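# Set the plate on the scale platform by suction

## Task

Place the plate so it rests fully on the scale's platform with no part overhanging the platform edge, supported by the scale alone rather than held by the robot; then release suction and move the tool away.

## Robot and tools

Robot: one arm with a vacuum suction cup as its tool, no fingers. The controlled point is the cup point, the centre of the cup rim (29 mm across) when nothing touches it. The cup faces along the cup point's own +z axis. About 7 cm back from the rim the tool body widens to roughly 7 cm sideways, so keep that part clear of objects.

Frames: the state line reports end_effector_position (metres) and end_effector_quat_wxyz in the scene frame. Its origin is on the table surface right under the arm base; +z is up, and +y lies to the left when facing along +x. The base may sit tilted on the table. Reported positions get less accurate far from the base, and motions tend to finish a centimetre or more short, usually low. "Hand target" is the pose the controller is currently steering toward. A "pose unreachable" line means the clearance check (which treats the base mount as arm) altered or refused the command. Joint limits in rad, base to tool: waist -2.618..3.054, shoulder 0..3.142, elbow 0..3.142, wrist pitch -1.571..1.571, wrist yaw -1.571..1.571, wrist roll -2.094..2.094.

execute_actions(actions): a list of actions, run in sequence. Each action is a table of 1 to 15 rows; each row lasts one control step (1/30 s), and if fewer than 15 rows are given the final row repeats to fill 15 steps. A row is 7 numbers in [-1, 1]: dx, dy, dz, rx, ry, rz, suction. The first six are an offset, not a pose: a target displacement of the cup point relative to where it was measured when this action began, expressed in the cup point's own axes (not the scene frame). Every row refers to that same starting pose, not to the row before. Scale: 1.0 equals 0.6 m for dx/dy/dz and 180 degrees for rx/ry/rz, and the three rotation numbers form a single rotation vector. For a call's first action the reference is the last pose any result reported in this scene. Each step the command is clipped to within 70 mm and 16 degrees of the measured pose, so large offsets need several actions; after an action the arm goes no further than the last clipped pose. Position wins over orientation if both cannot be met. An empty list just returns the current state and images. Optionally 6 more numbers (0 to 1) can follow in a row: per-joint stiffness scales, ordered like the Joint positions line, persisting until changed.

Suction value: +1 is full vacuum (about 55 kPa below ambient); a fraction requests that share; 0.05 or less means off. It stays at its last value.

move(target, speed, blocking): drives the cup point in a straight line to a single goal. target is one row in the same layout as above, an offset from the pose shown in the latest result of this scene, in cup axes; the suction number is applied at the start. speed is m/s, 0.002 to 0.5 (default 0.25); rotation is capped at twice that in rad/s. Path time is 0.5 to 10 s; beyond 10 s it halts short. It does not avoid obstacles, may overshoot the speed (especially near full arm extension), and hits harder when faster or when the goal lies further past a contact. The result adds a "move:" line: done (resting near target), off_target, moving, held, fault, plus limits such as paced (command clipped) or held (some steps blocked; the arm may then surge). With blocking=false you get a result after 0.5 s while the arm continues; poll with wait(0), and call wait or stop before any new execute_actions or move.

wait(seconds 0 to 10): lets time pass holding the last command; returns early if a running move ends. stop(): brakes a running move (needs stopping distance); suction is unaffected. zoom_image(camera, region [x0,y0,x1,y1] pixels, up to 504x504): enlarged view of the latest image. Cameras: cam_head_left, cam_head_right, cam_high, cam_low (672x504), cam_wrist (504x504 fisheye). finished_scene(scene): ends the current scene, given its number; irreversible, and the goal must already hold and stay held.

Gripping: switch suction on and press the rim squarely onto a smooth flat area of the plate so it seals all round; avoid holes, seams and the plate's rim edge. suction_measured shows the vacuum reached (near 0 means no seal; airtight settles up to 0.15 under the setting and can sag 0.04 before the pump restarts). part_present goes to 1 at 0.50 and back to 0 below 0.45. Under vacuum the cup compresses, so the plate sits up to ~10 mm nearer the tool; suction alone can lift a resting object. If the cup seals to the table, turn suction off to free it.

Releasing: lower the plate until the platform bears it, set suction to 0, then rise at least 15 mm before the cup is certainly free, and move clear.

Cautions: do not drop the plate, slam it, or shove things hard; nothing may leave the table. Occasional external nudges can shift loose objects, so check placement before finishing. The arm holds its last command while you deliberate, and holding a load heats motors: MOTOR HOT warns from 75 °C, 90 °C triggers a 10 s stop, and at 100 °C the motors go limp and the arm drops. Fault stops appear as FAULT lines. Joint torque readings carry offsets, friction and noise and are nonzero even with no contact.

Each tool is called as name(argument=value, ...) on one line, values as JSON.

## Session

execute_actions(actions=[])

Scene clock: 0.00 s.
end_effector_position=(+0.2691, -0.0337, +0.2649) suction_measured=0.00 part_present=0 end_effector_quat_wxyz=(+0.407, +0.594, -0.648, -0.249)
Joint positions: [-0.015  1.689  1.614 -1.483  0.01   0.006]
Joint velocities: [ 0.007  0.007 -0.007  0.022  0.007 -0.022]
Joint torques (N m, as the arm reports them, + toward a larger angle): no reading
Hand target: +0.269, -0.034, +0.265; +0.407, +0.594, -0.648, -0.249
Joint stiffness scale: [1. 1. 1. 1. 1. 1.]

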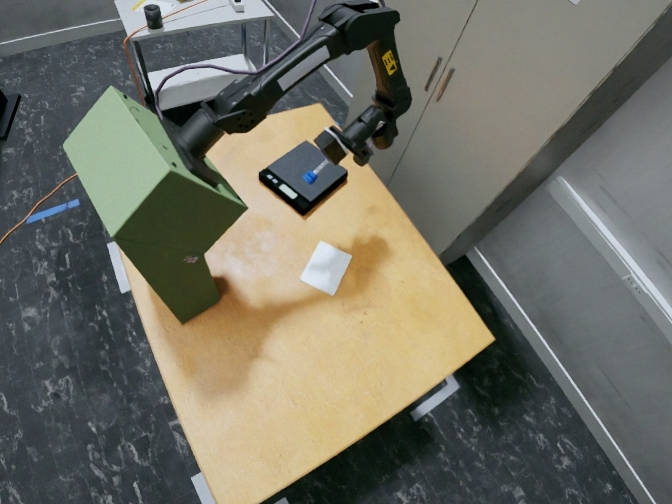

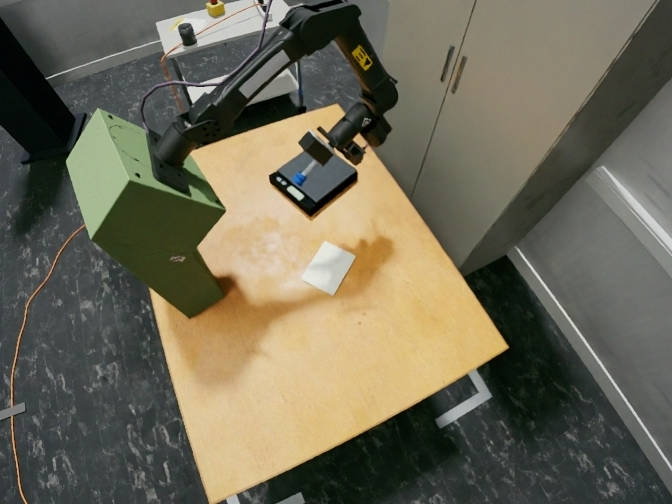

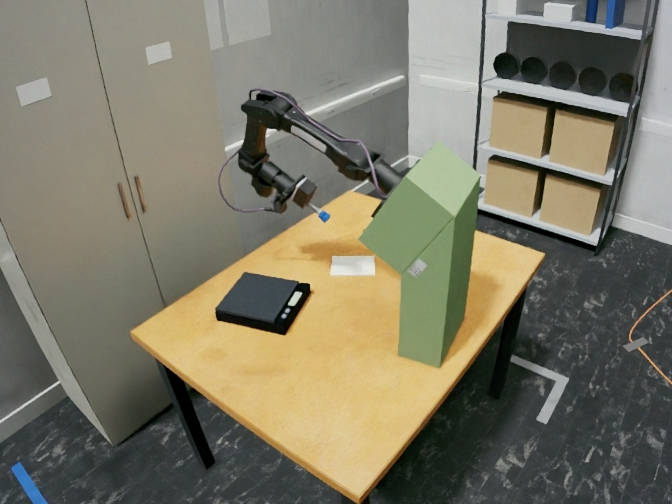

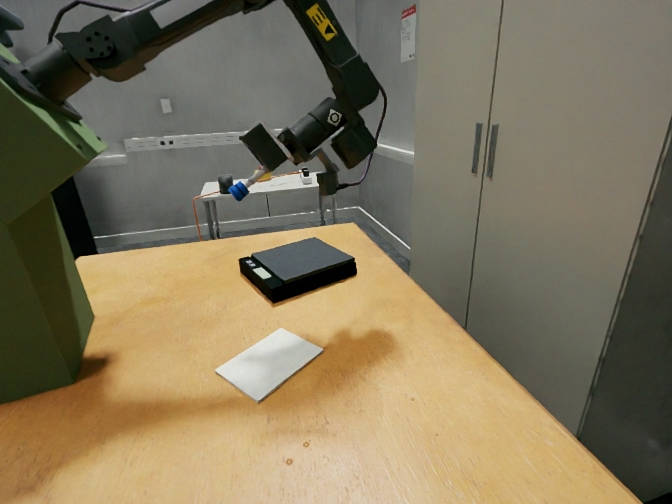

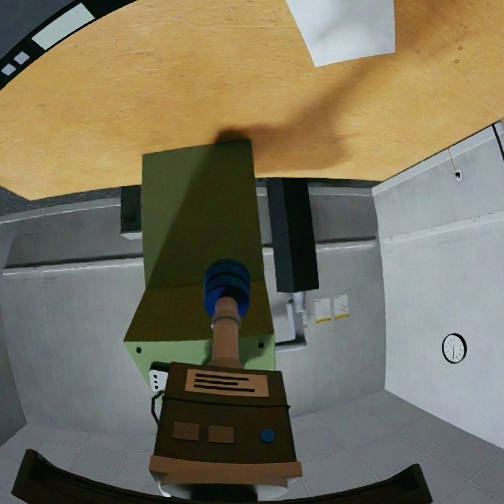

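move(target=[0.1428, -0.3384, 0.1874, 0.3127, -0.0742, -0.0253, 0], speed=0.3)

Scene clock: 24.03 s.
end_effector_position=(+0.3069, -0.1644, +0.0603) suction_measured=0.00 part_present=0 end_effector_quat_wxyz=(-0.007, +0.716, -0.698, +0.010)
Joint positions: [-0.415  1.941  0.907  0.384 -0.549 -0.231]
Joint velocities: [ 0.007 -0.012  0.002  0.022 -0.022  0.051]
Joint torques (N m, as the arm reports them, + toward a larger angle): [-6.76 -6.05 -1.27  0.28 -0.16  0.11]
Hand target: +0.292, -0.168, +0.060; -0.003, +0.706, -0.709, +0.004
Off the commanded pose: 0.013 m, 1 deg.
Joint stiffness scale: [1. 1. 1. 1. 1. 1.]
move: off_target

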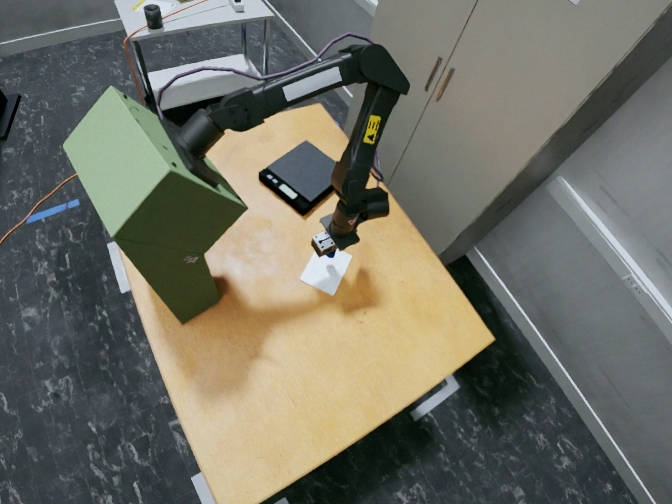

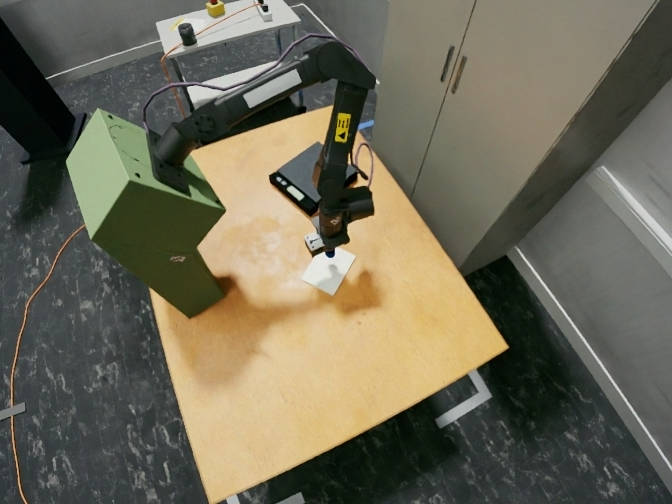

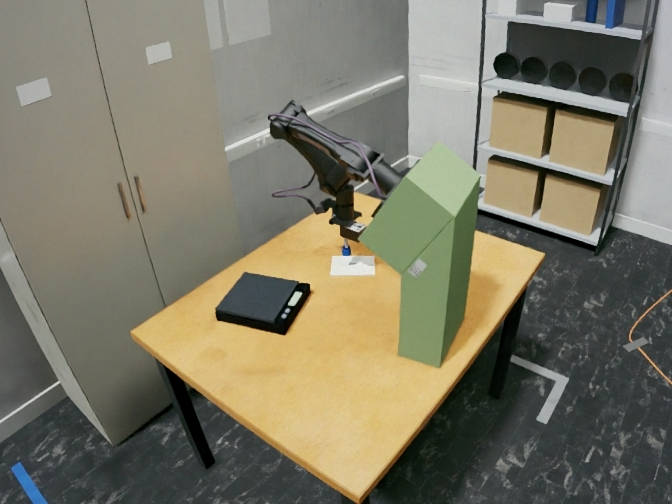

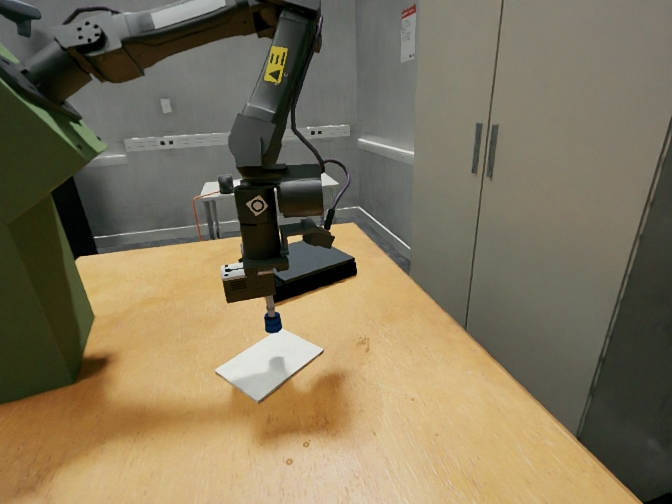

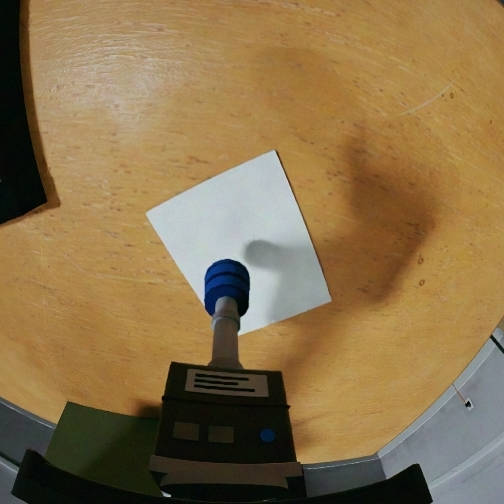

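move(target=[0.027, 0.026, 0.104, -0.006, 0, 0, 1], speed=0.06)

Scene clock: 45.97 s.
end_effector_position=(+0.2889, -0.1749, +0.0018) suction_measured=0.56 part_present=1 end_effector_quat_wxyz=(+0.000, +0.717, -0.697, -0.004)
Joint positions: [-0.369  2.176  1.071  0.433 -0.517 -0.219]
Joint velocities: [ 0.007 -0.012 -0.007  0.022  0.125  0.022]
Joint torques (N m, as the arm reports them, + toward a larger angle): [-6.03 -6.07  0.99  0.25  0.05  0.11]
Hand target: +0.293, -0.180, -0.002; -0.001, +0.716, -0.698, +0.004
Off the commanded pose: 0.009 m, 1 deg.
Joint stiffness scale: [1. 1. 1. 1. 1. 1.]
move: done

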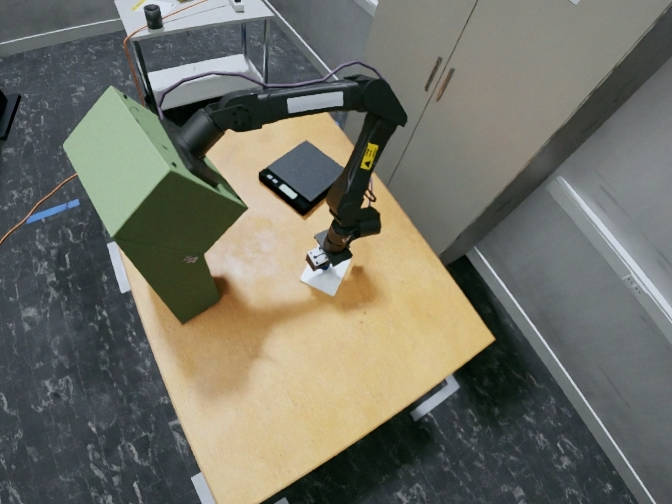

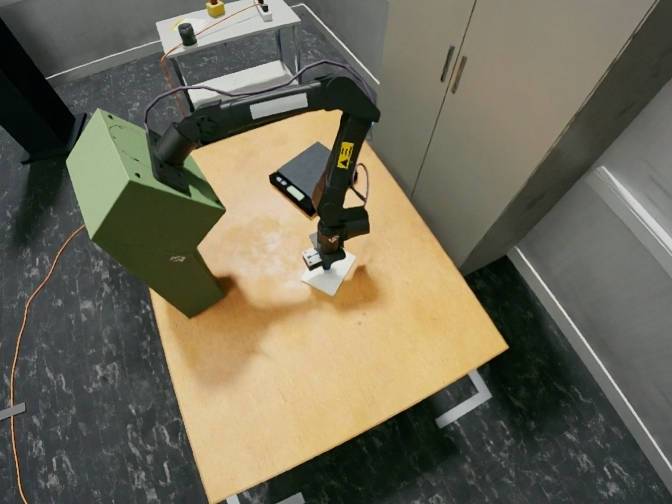

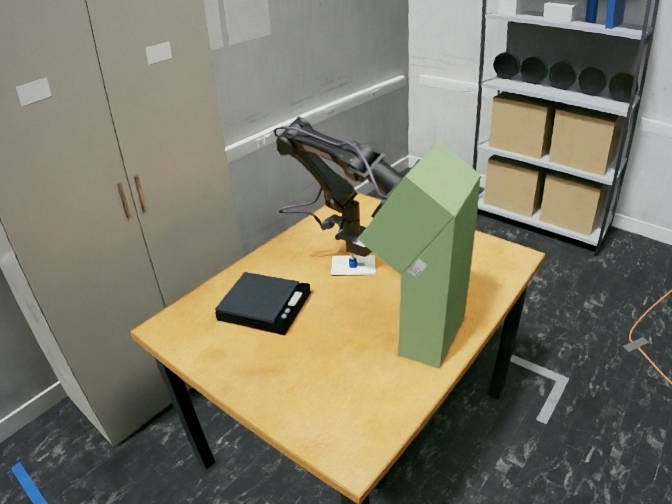

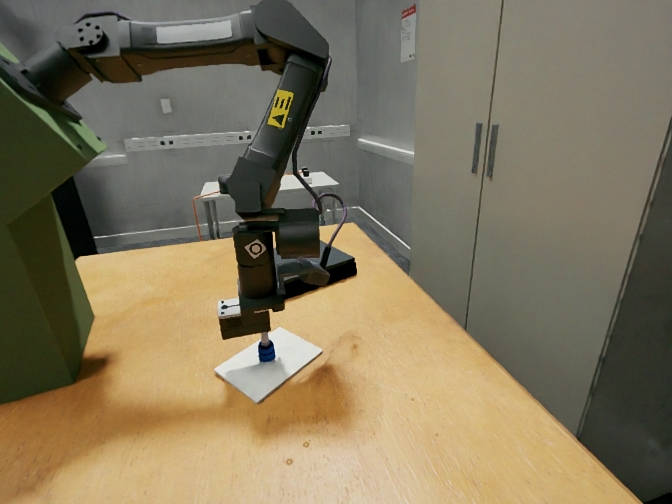

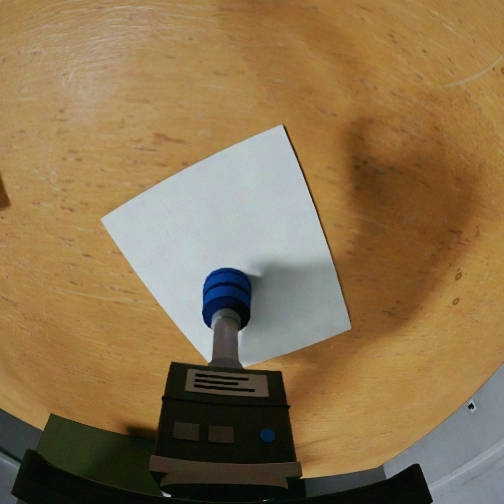

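zoom_image(camera="cam_high", region=[190, 220, 390, 370])

zoom_image(camera="cam_head_left", region=[200, 100, 400, 300])

Region (190, 220, 390, 370) of cam_high's 672x504 image, scaled by 2.520, with more detail than that image has; it fills the top 378 rows of this view, and the rest is white.

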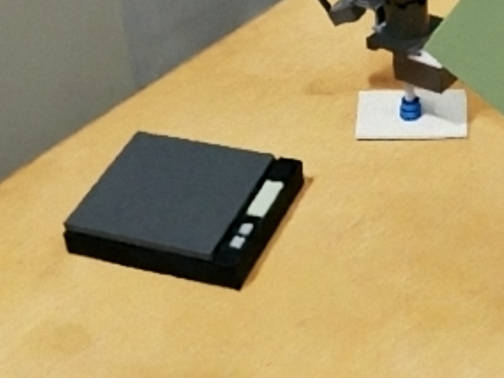

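Region (200, 100, 400, 300) of cam_head_left's 672x504 image, scaled by 2.520, with more detail than that image has.

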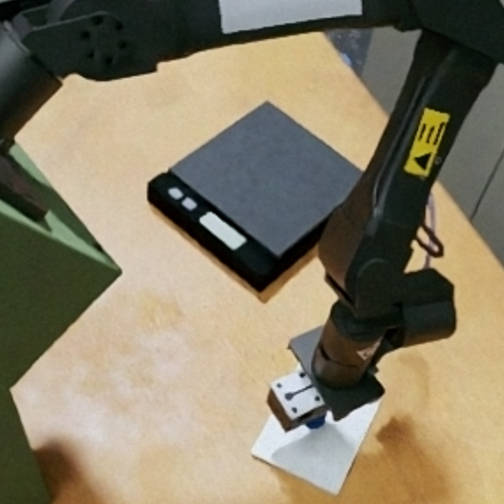

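move(target=[-0.124, -0.065, -0.148, 0, 0, 0, 1], speed=0.2)

Scene clock: 93.40 s.
end_effector_position=(+0.3351, -0.1012, +0.0878) suction_measured=0.96 part_present=1 end_effector_quat_wxyz=(-0.007, +0.722, -0.692, -0.002)
Joint positions: [-0.285  1.706  0.849  0.227 -0.458 -0.17 ]
Joint velocities: [ 0.012 -0.017 -0.012 -0.022 -0.037 -0.066]
Joint torques (N m, as the arm reports them, + toward a larger angle): [-3.81 -9.12 -0.76 -0.04  0.05  0.1 ]
Hand target: +0.328, -0.101, +0.091; -0.000, +0.716, -0.698, -0.004
Off the commanded pose: 0.009 m, 1 deg.
Joint stiffness scale: [1. 1. 1. 1. 1. 1.]
move: done

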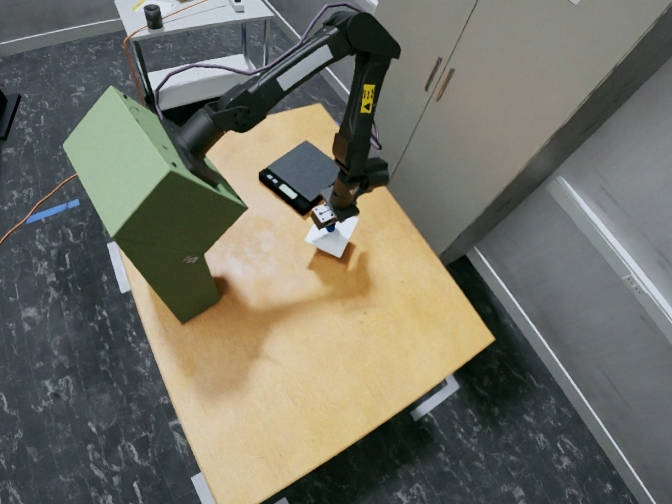

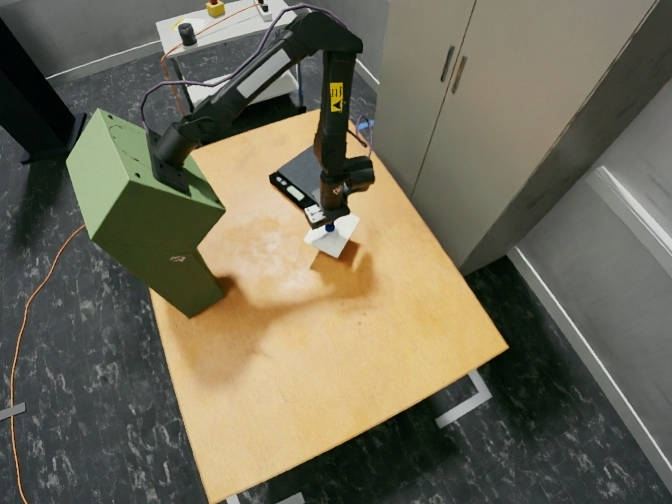

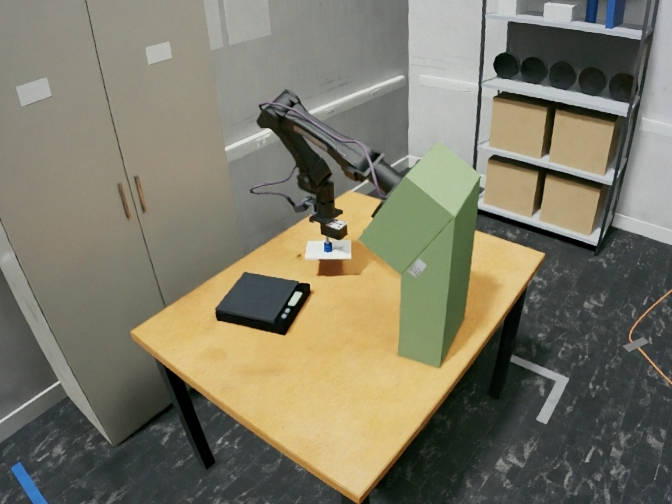

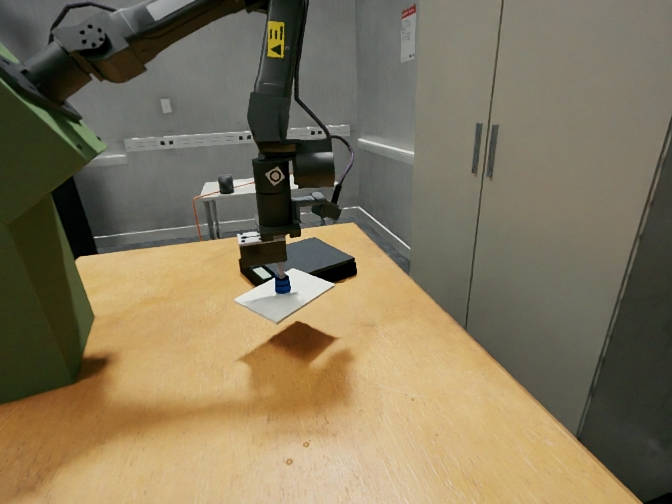

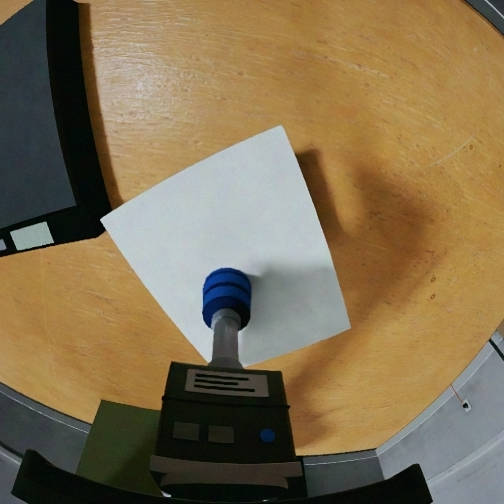

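move(target=[-0.443, -0.235, 0.029, 0, 0.004, 0.101, 1], speed=0.25)

Scene clock: 114.10 s.
end_effector_position=(+0.4585, +0.1730, +0.0772) suction_measured=1.00 part_present=1 end_effector_quat_wxyz=(+0.005, -0.604, +0.797, +0.006)
Joint positions: [ 0.472  1.775  1.506 -0.304  0.172  0.57 ]
Joint velocities: [ 0.012 -0.007  0.012 -0.022  0.007  0.007]
Joint torques (N m, as the arm reports them, + toward a larger angle): [  2.43 -11.45   5.18   0.     0.08   0.12]
Hand target: +0.465, +0.173, +0.077; +0.006, -0.600, +0.800, -0.001
Off the commanded pose: 0.007 m, 1 deg.
Joint stiffness scale: [1. 1. 1. 1. 1. 1.]
move: done

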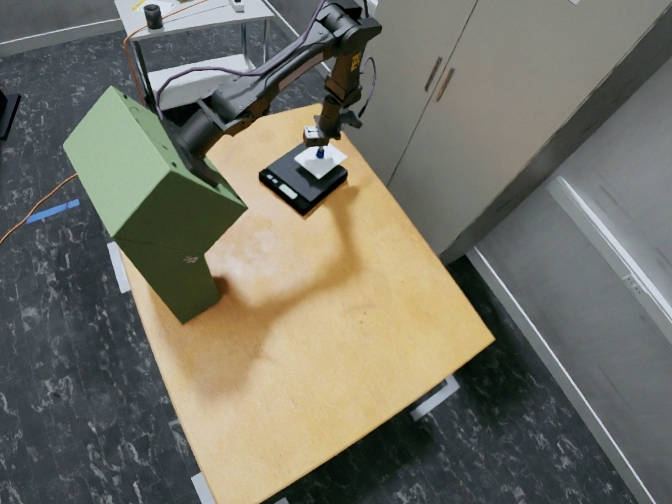

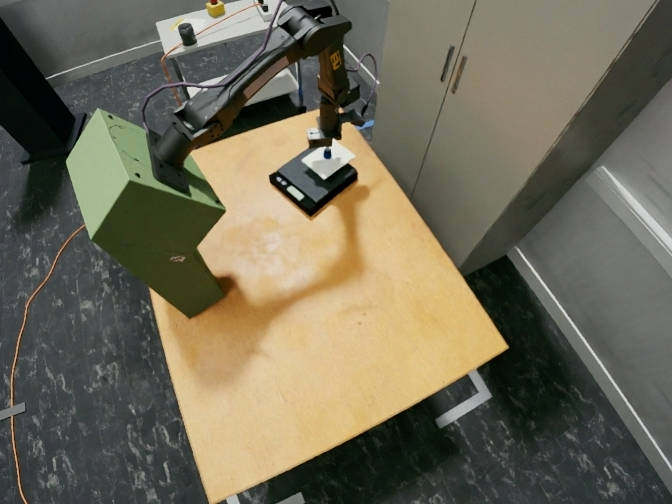

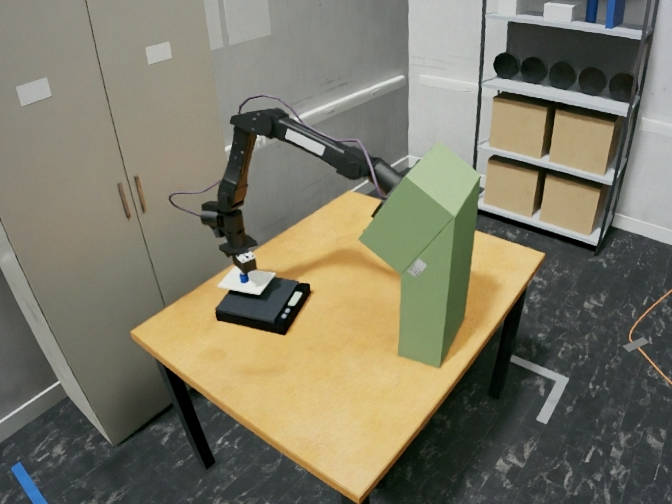

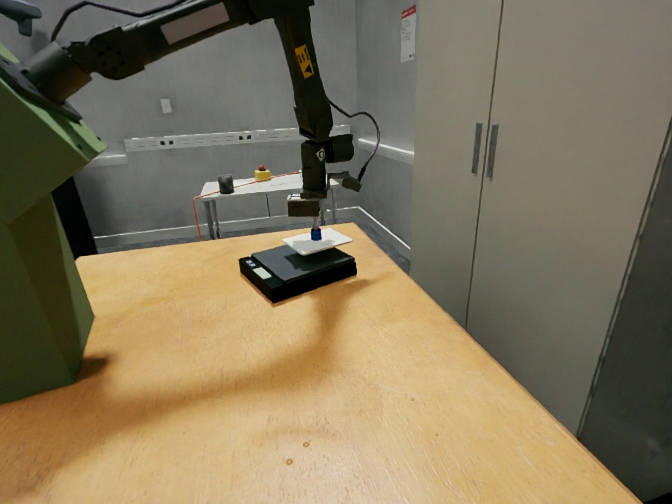

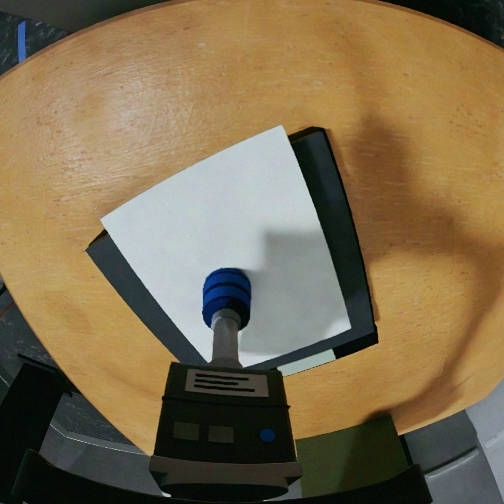

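move(target=[0.008, 0.066, 0.036, 0, 0, -0.008, 1], speed=0.08)

zoom_image(camera="cam_low", region=[220, 190, 380, 310])

Scene clock: 130.33 s.
end_effector_position=(+0.4262, +0.1758, +0.0596) suction_measured=1.00 part_present=1 end_effector_quat_wxyz=(+0.007, -0.608, +0.794, +0.007)
Joint positions: [ 0.493  1.787  1.374 -0.157  0.187  0.571]
Joint velocities: [-0.027  0.002 -0.012 -0.037 -0.081 -0.051]
Joint torques (N m, as the arm reports them, + toward a larger angle): [  3.59 -10.63   1.87   0.28   0.05  -0.03]
Hand target: +0.419, +0.179, +0.056; +0.005, -0.614, +0.789, +0.006
Off the commanded pose: 0.009 m, 1 deg.
Joint stiffness scale: [1. 1. 1. 1. 1. 1.]
move: done

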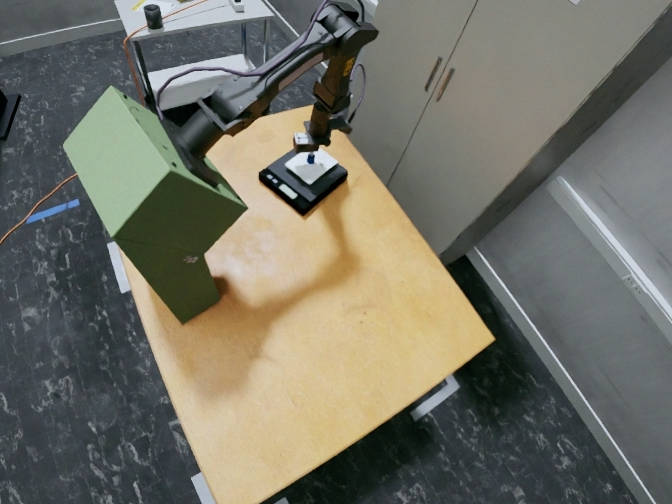

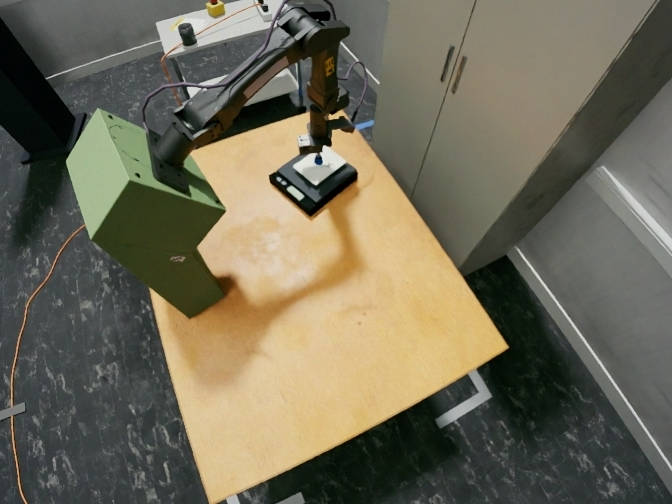

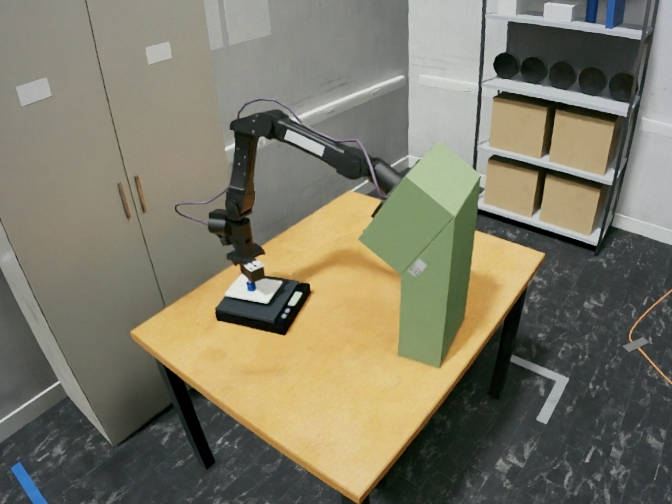

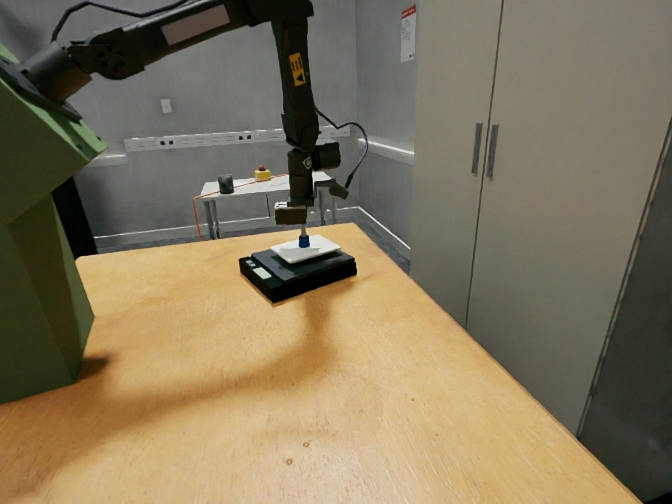

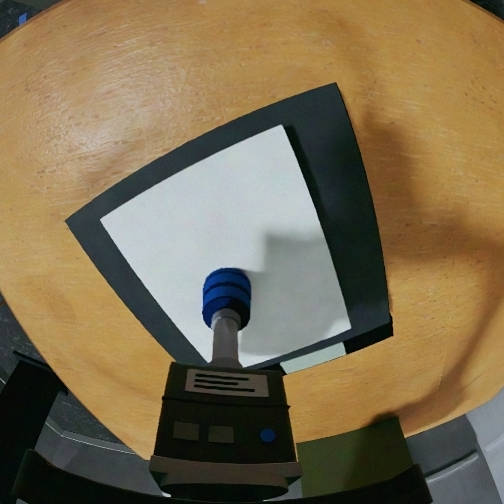

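Region (220, 190, 380, 310) of cam_low's 672x504 image, scaled by 3.150, with more detail than that image has; it fills the top 378 rows of this view, and the rest is white.

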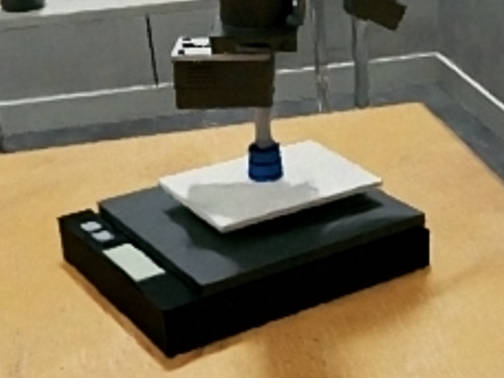

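move(target=[0.005, 0.012, 0.036, 0, 0, 0, 1], speed=0.04)

zoom_image(camera="cam_low", region=[220, 190, 380, 310])

Scene clock: 143.63 s.
end_effector_position=(+0.4146, +0.1758, +0.0427) suction_measured=1.00 part_present=1 end_effector_quat_wxyz=(+0.002, -0.609, +0.793, +0.009)
Joint positions: [ 0.493  1.837  1.374 -0.119  0.187  0.571]
Joint velocities: [ 0.012  0.002  0.002  0.022 -0.022 -0.022]
Joint torques (N m, as the arm reports them, + toward a larger angle): [  2.12 -10.23   3.01   0.31  -0.16  -0.02]
Hand target: +0.418, +0.175, +0.038; +0.007, -0.608, +0.794, +0.007
Off the commanded pose: 0.006 m, 1 deg.
Joint stiffness scale: [1. 1. 1. 1. 1. 1.]
move: done

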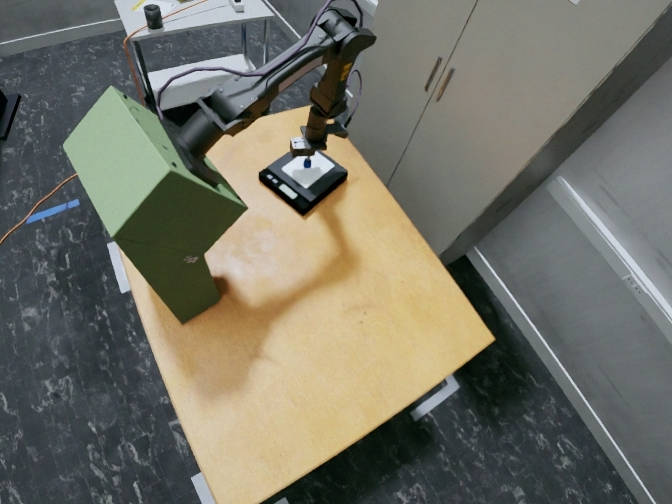

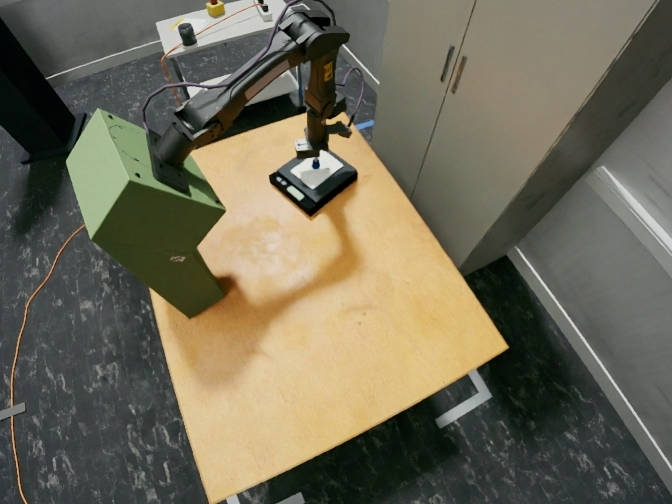

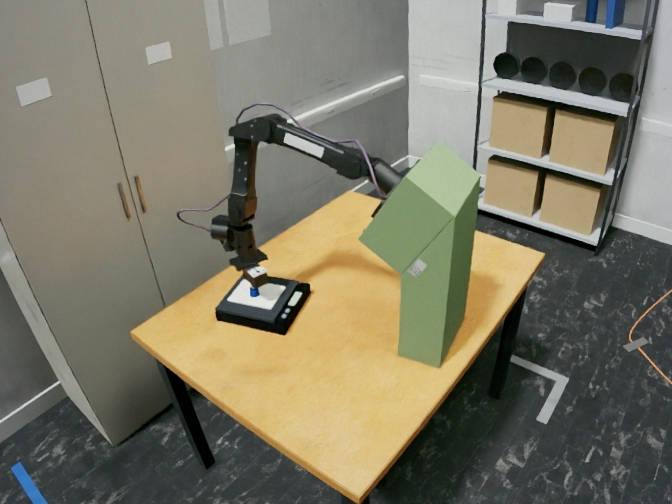

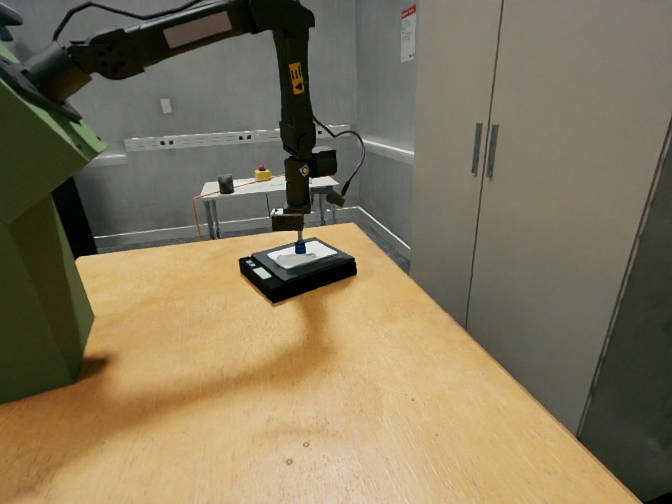

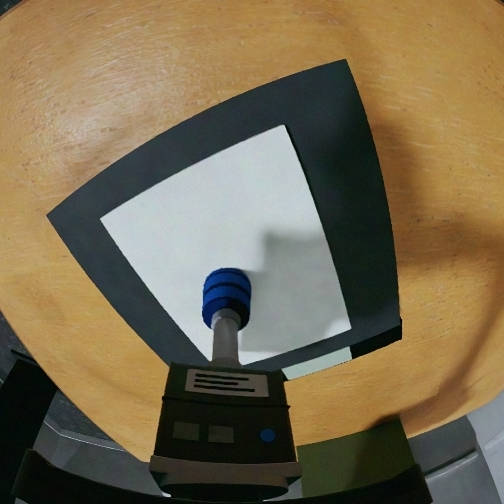

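Region (220, 190, 380, 310) of cam_low's 672x504 image, scaled by 3.150, with more detail than that image has; it fills the top 378 rows of this view, and the rest is white.

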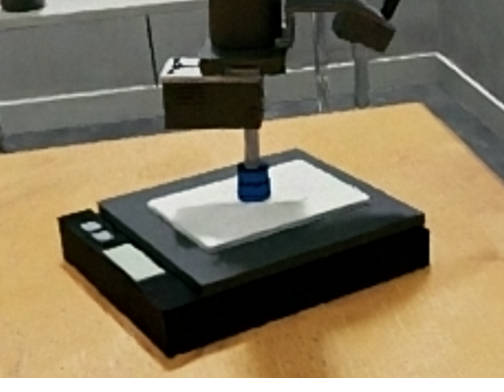

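execute_actions(actions=[[[0,-0.006,0.009,0,0,0,1],[0,-0.006,0.010,0,0,0,1],[0,-0.006,0.011,0,0,0,1],[0,-0.006,0.012,0,0,0,1],[0,-0.006,0.012,0,0,0,1],[0,-0.006,0.012,0,0,0,1],[0,-0.006,0.012,0,0,0,1],[0,-0.006,0.012,0,0,0,1],[0,-0.006,0.012,0,0,0,1],[0,-0.006,0.012,0,0,0,1],[0,-0.006,0.012,0,0,0,0]]])

move(target=[0, 0, -0.22, 0, 0, 0, 0], speed=0.25)

Scene clock: 155.03 s.
end_effector_position=(+0.4146, +0.1760, +0.0432) suction_measured=0.00 part_present=0 end_effector_quat_wxyz=(-0.000, -0.610, +0.793, +0.010)
Joint positions: [ 0.493  1.837  1.38  -0.129  0.186  0.571]
Joint velocities: [-0.002 -0.007  0.012 -0.051  0.007  0.037]
Joint torques (N m, as the arm reports them, + toward a larger angle): [ 1.87 -9.36  4.15  0.26 -0.17 -0.02]
Hand target: +0.418, +0.175, +0.036; +0.002, -0.609, +0.793, +0.008
Off the commanded pose: 0.009 m, 0 deg.
Joint stiffness scale: [1. 1. 1. 1. 1. 1.]

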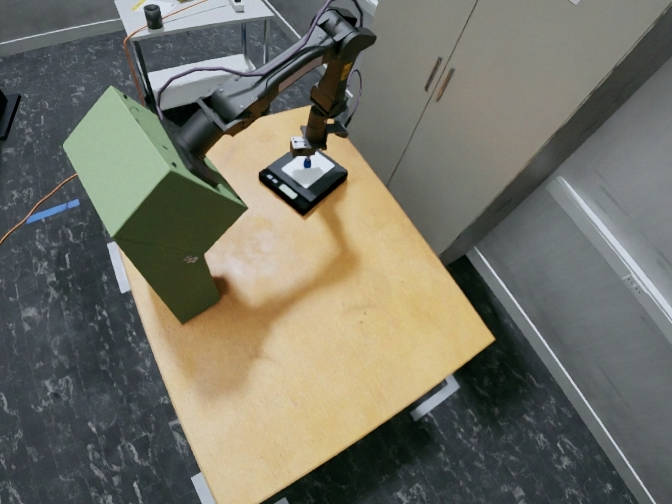

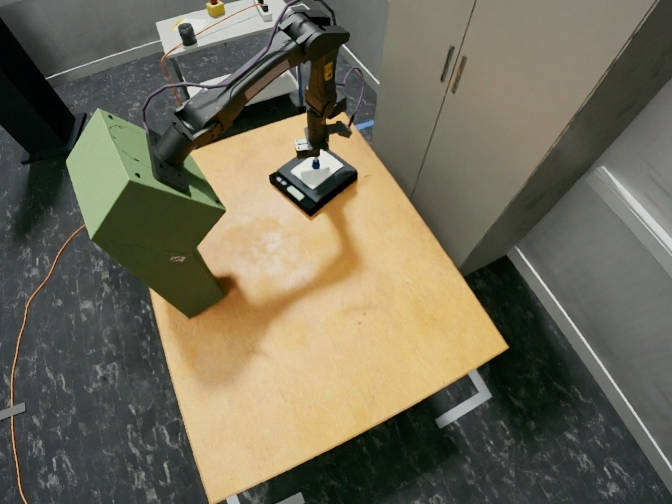

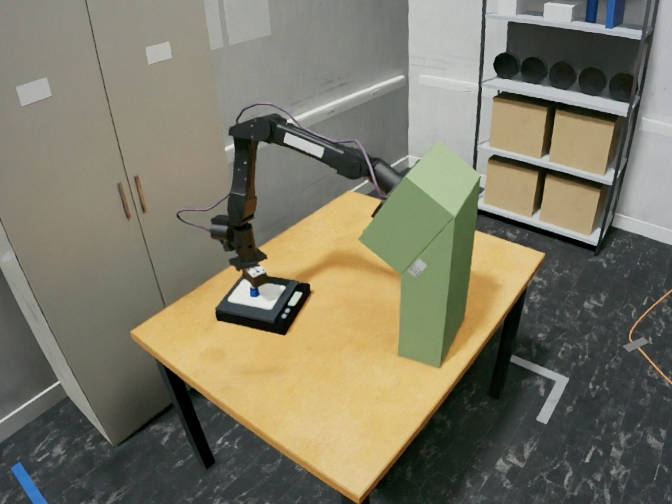

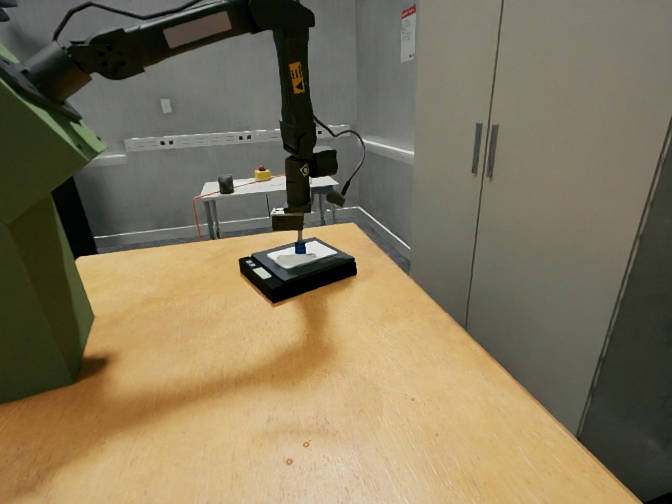

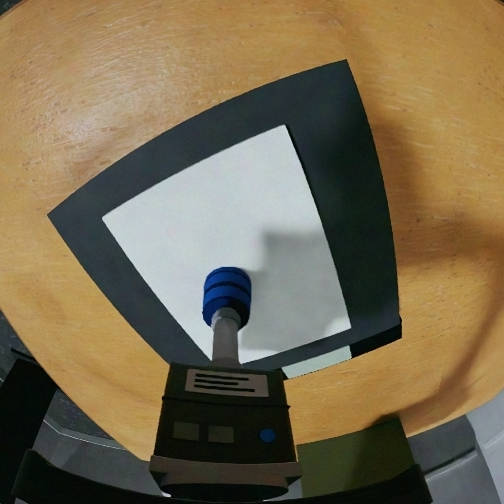

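Scene clock: 156.27 s.
end_effector_position=(+0.4246, +0.1729, +0.1732) suction_measured=0.00 part_present=0 end_effector_quat_wxyz=(+0.005, -0.609, +0.793, +0.010)
Joint positions: [ 0.561  1.42   1.238 -0.403  0.239  0.608]
Joint velocities: [-0.002  0.012 -0.007  0.022 -0.066  0.051]
Joint torques (N m, as the arm reports them, + toward a larger angle): [  3.19 -11.21   2.88   0.     0.06   0.1 ]
Hand target: +0.418, +0.173, +0.175; -0.000, -0.609, +0.793, +0.010
Off the commanded pose: 0.009 m, 1 deg.
Joint stiffness scale: [1. 1. 1. 1. 1. 1.]
move: done

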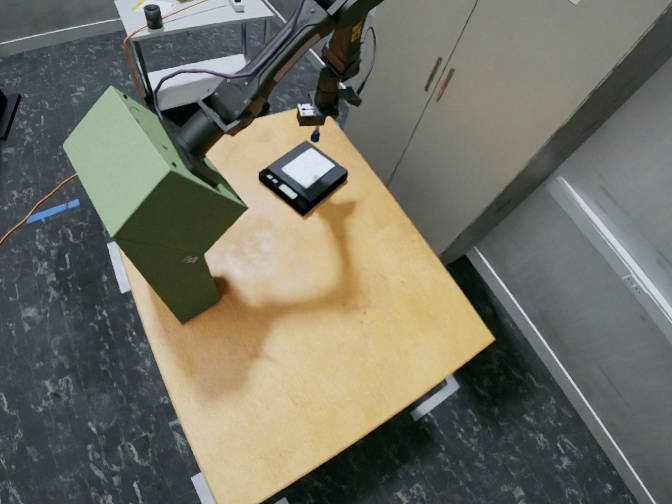

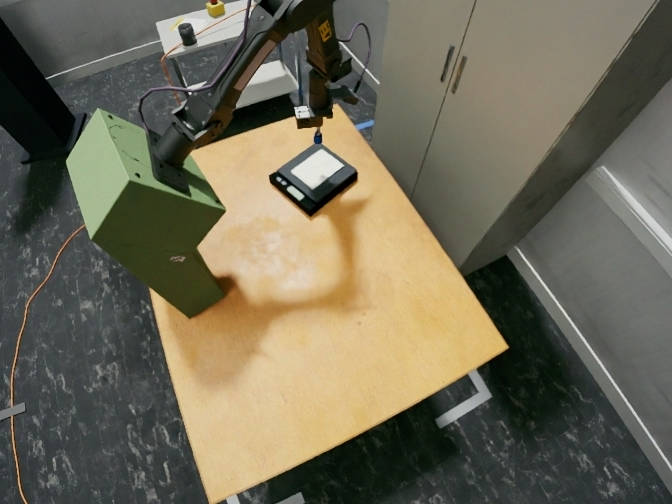

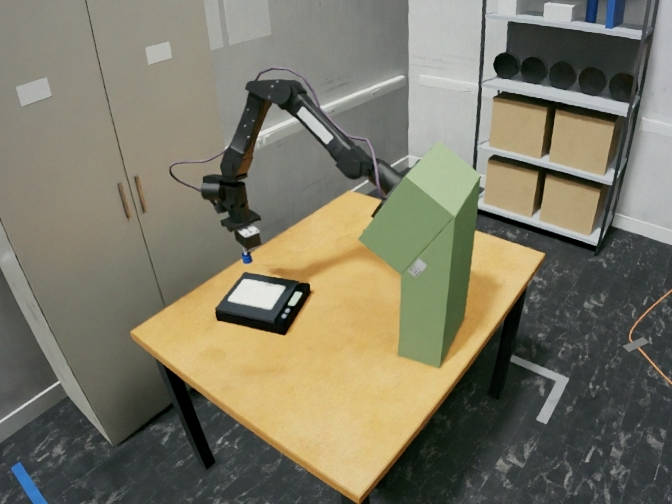

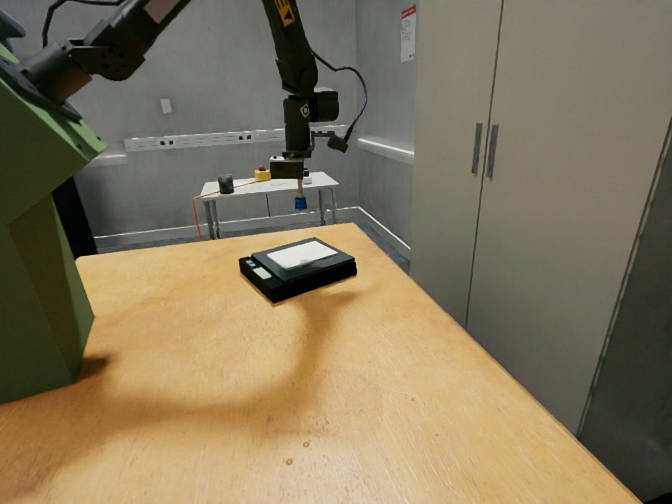

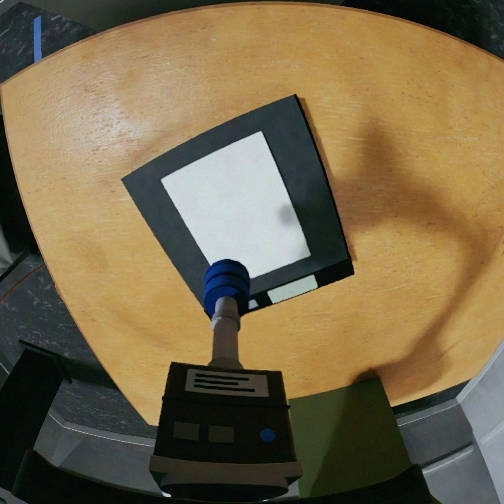

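finished_scene(scene=2)

The scene is finished: the task was done.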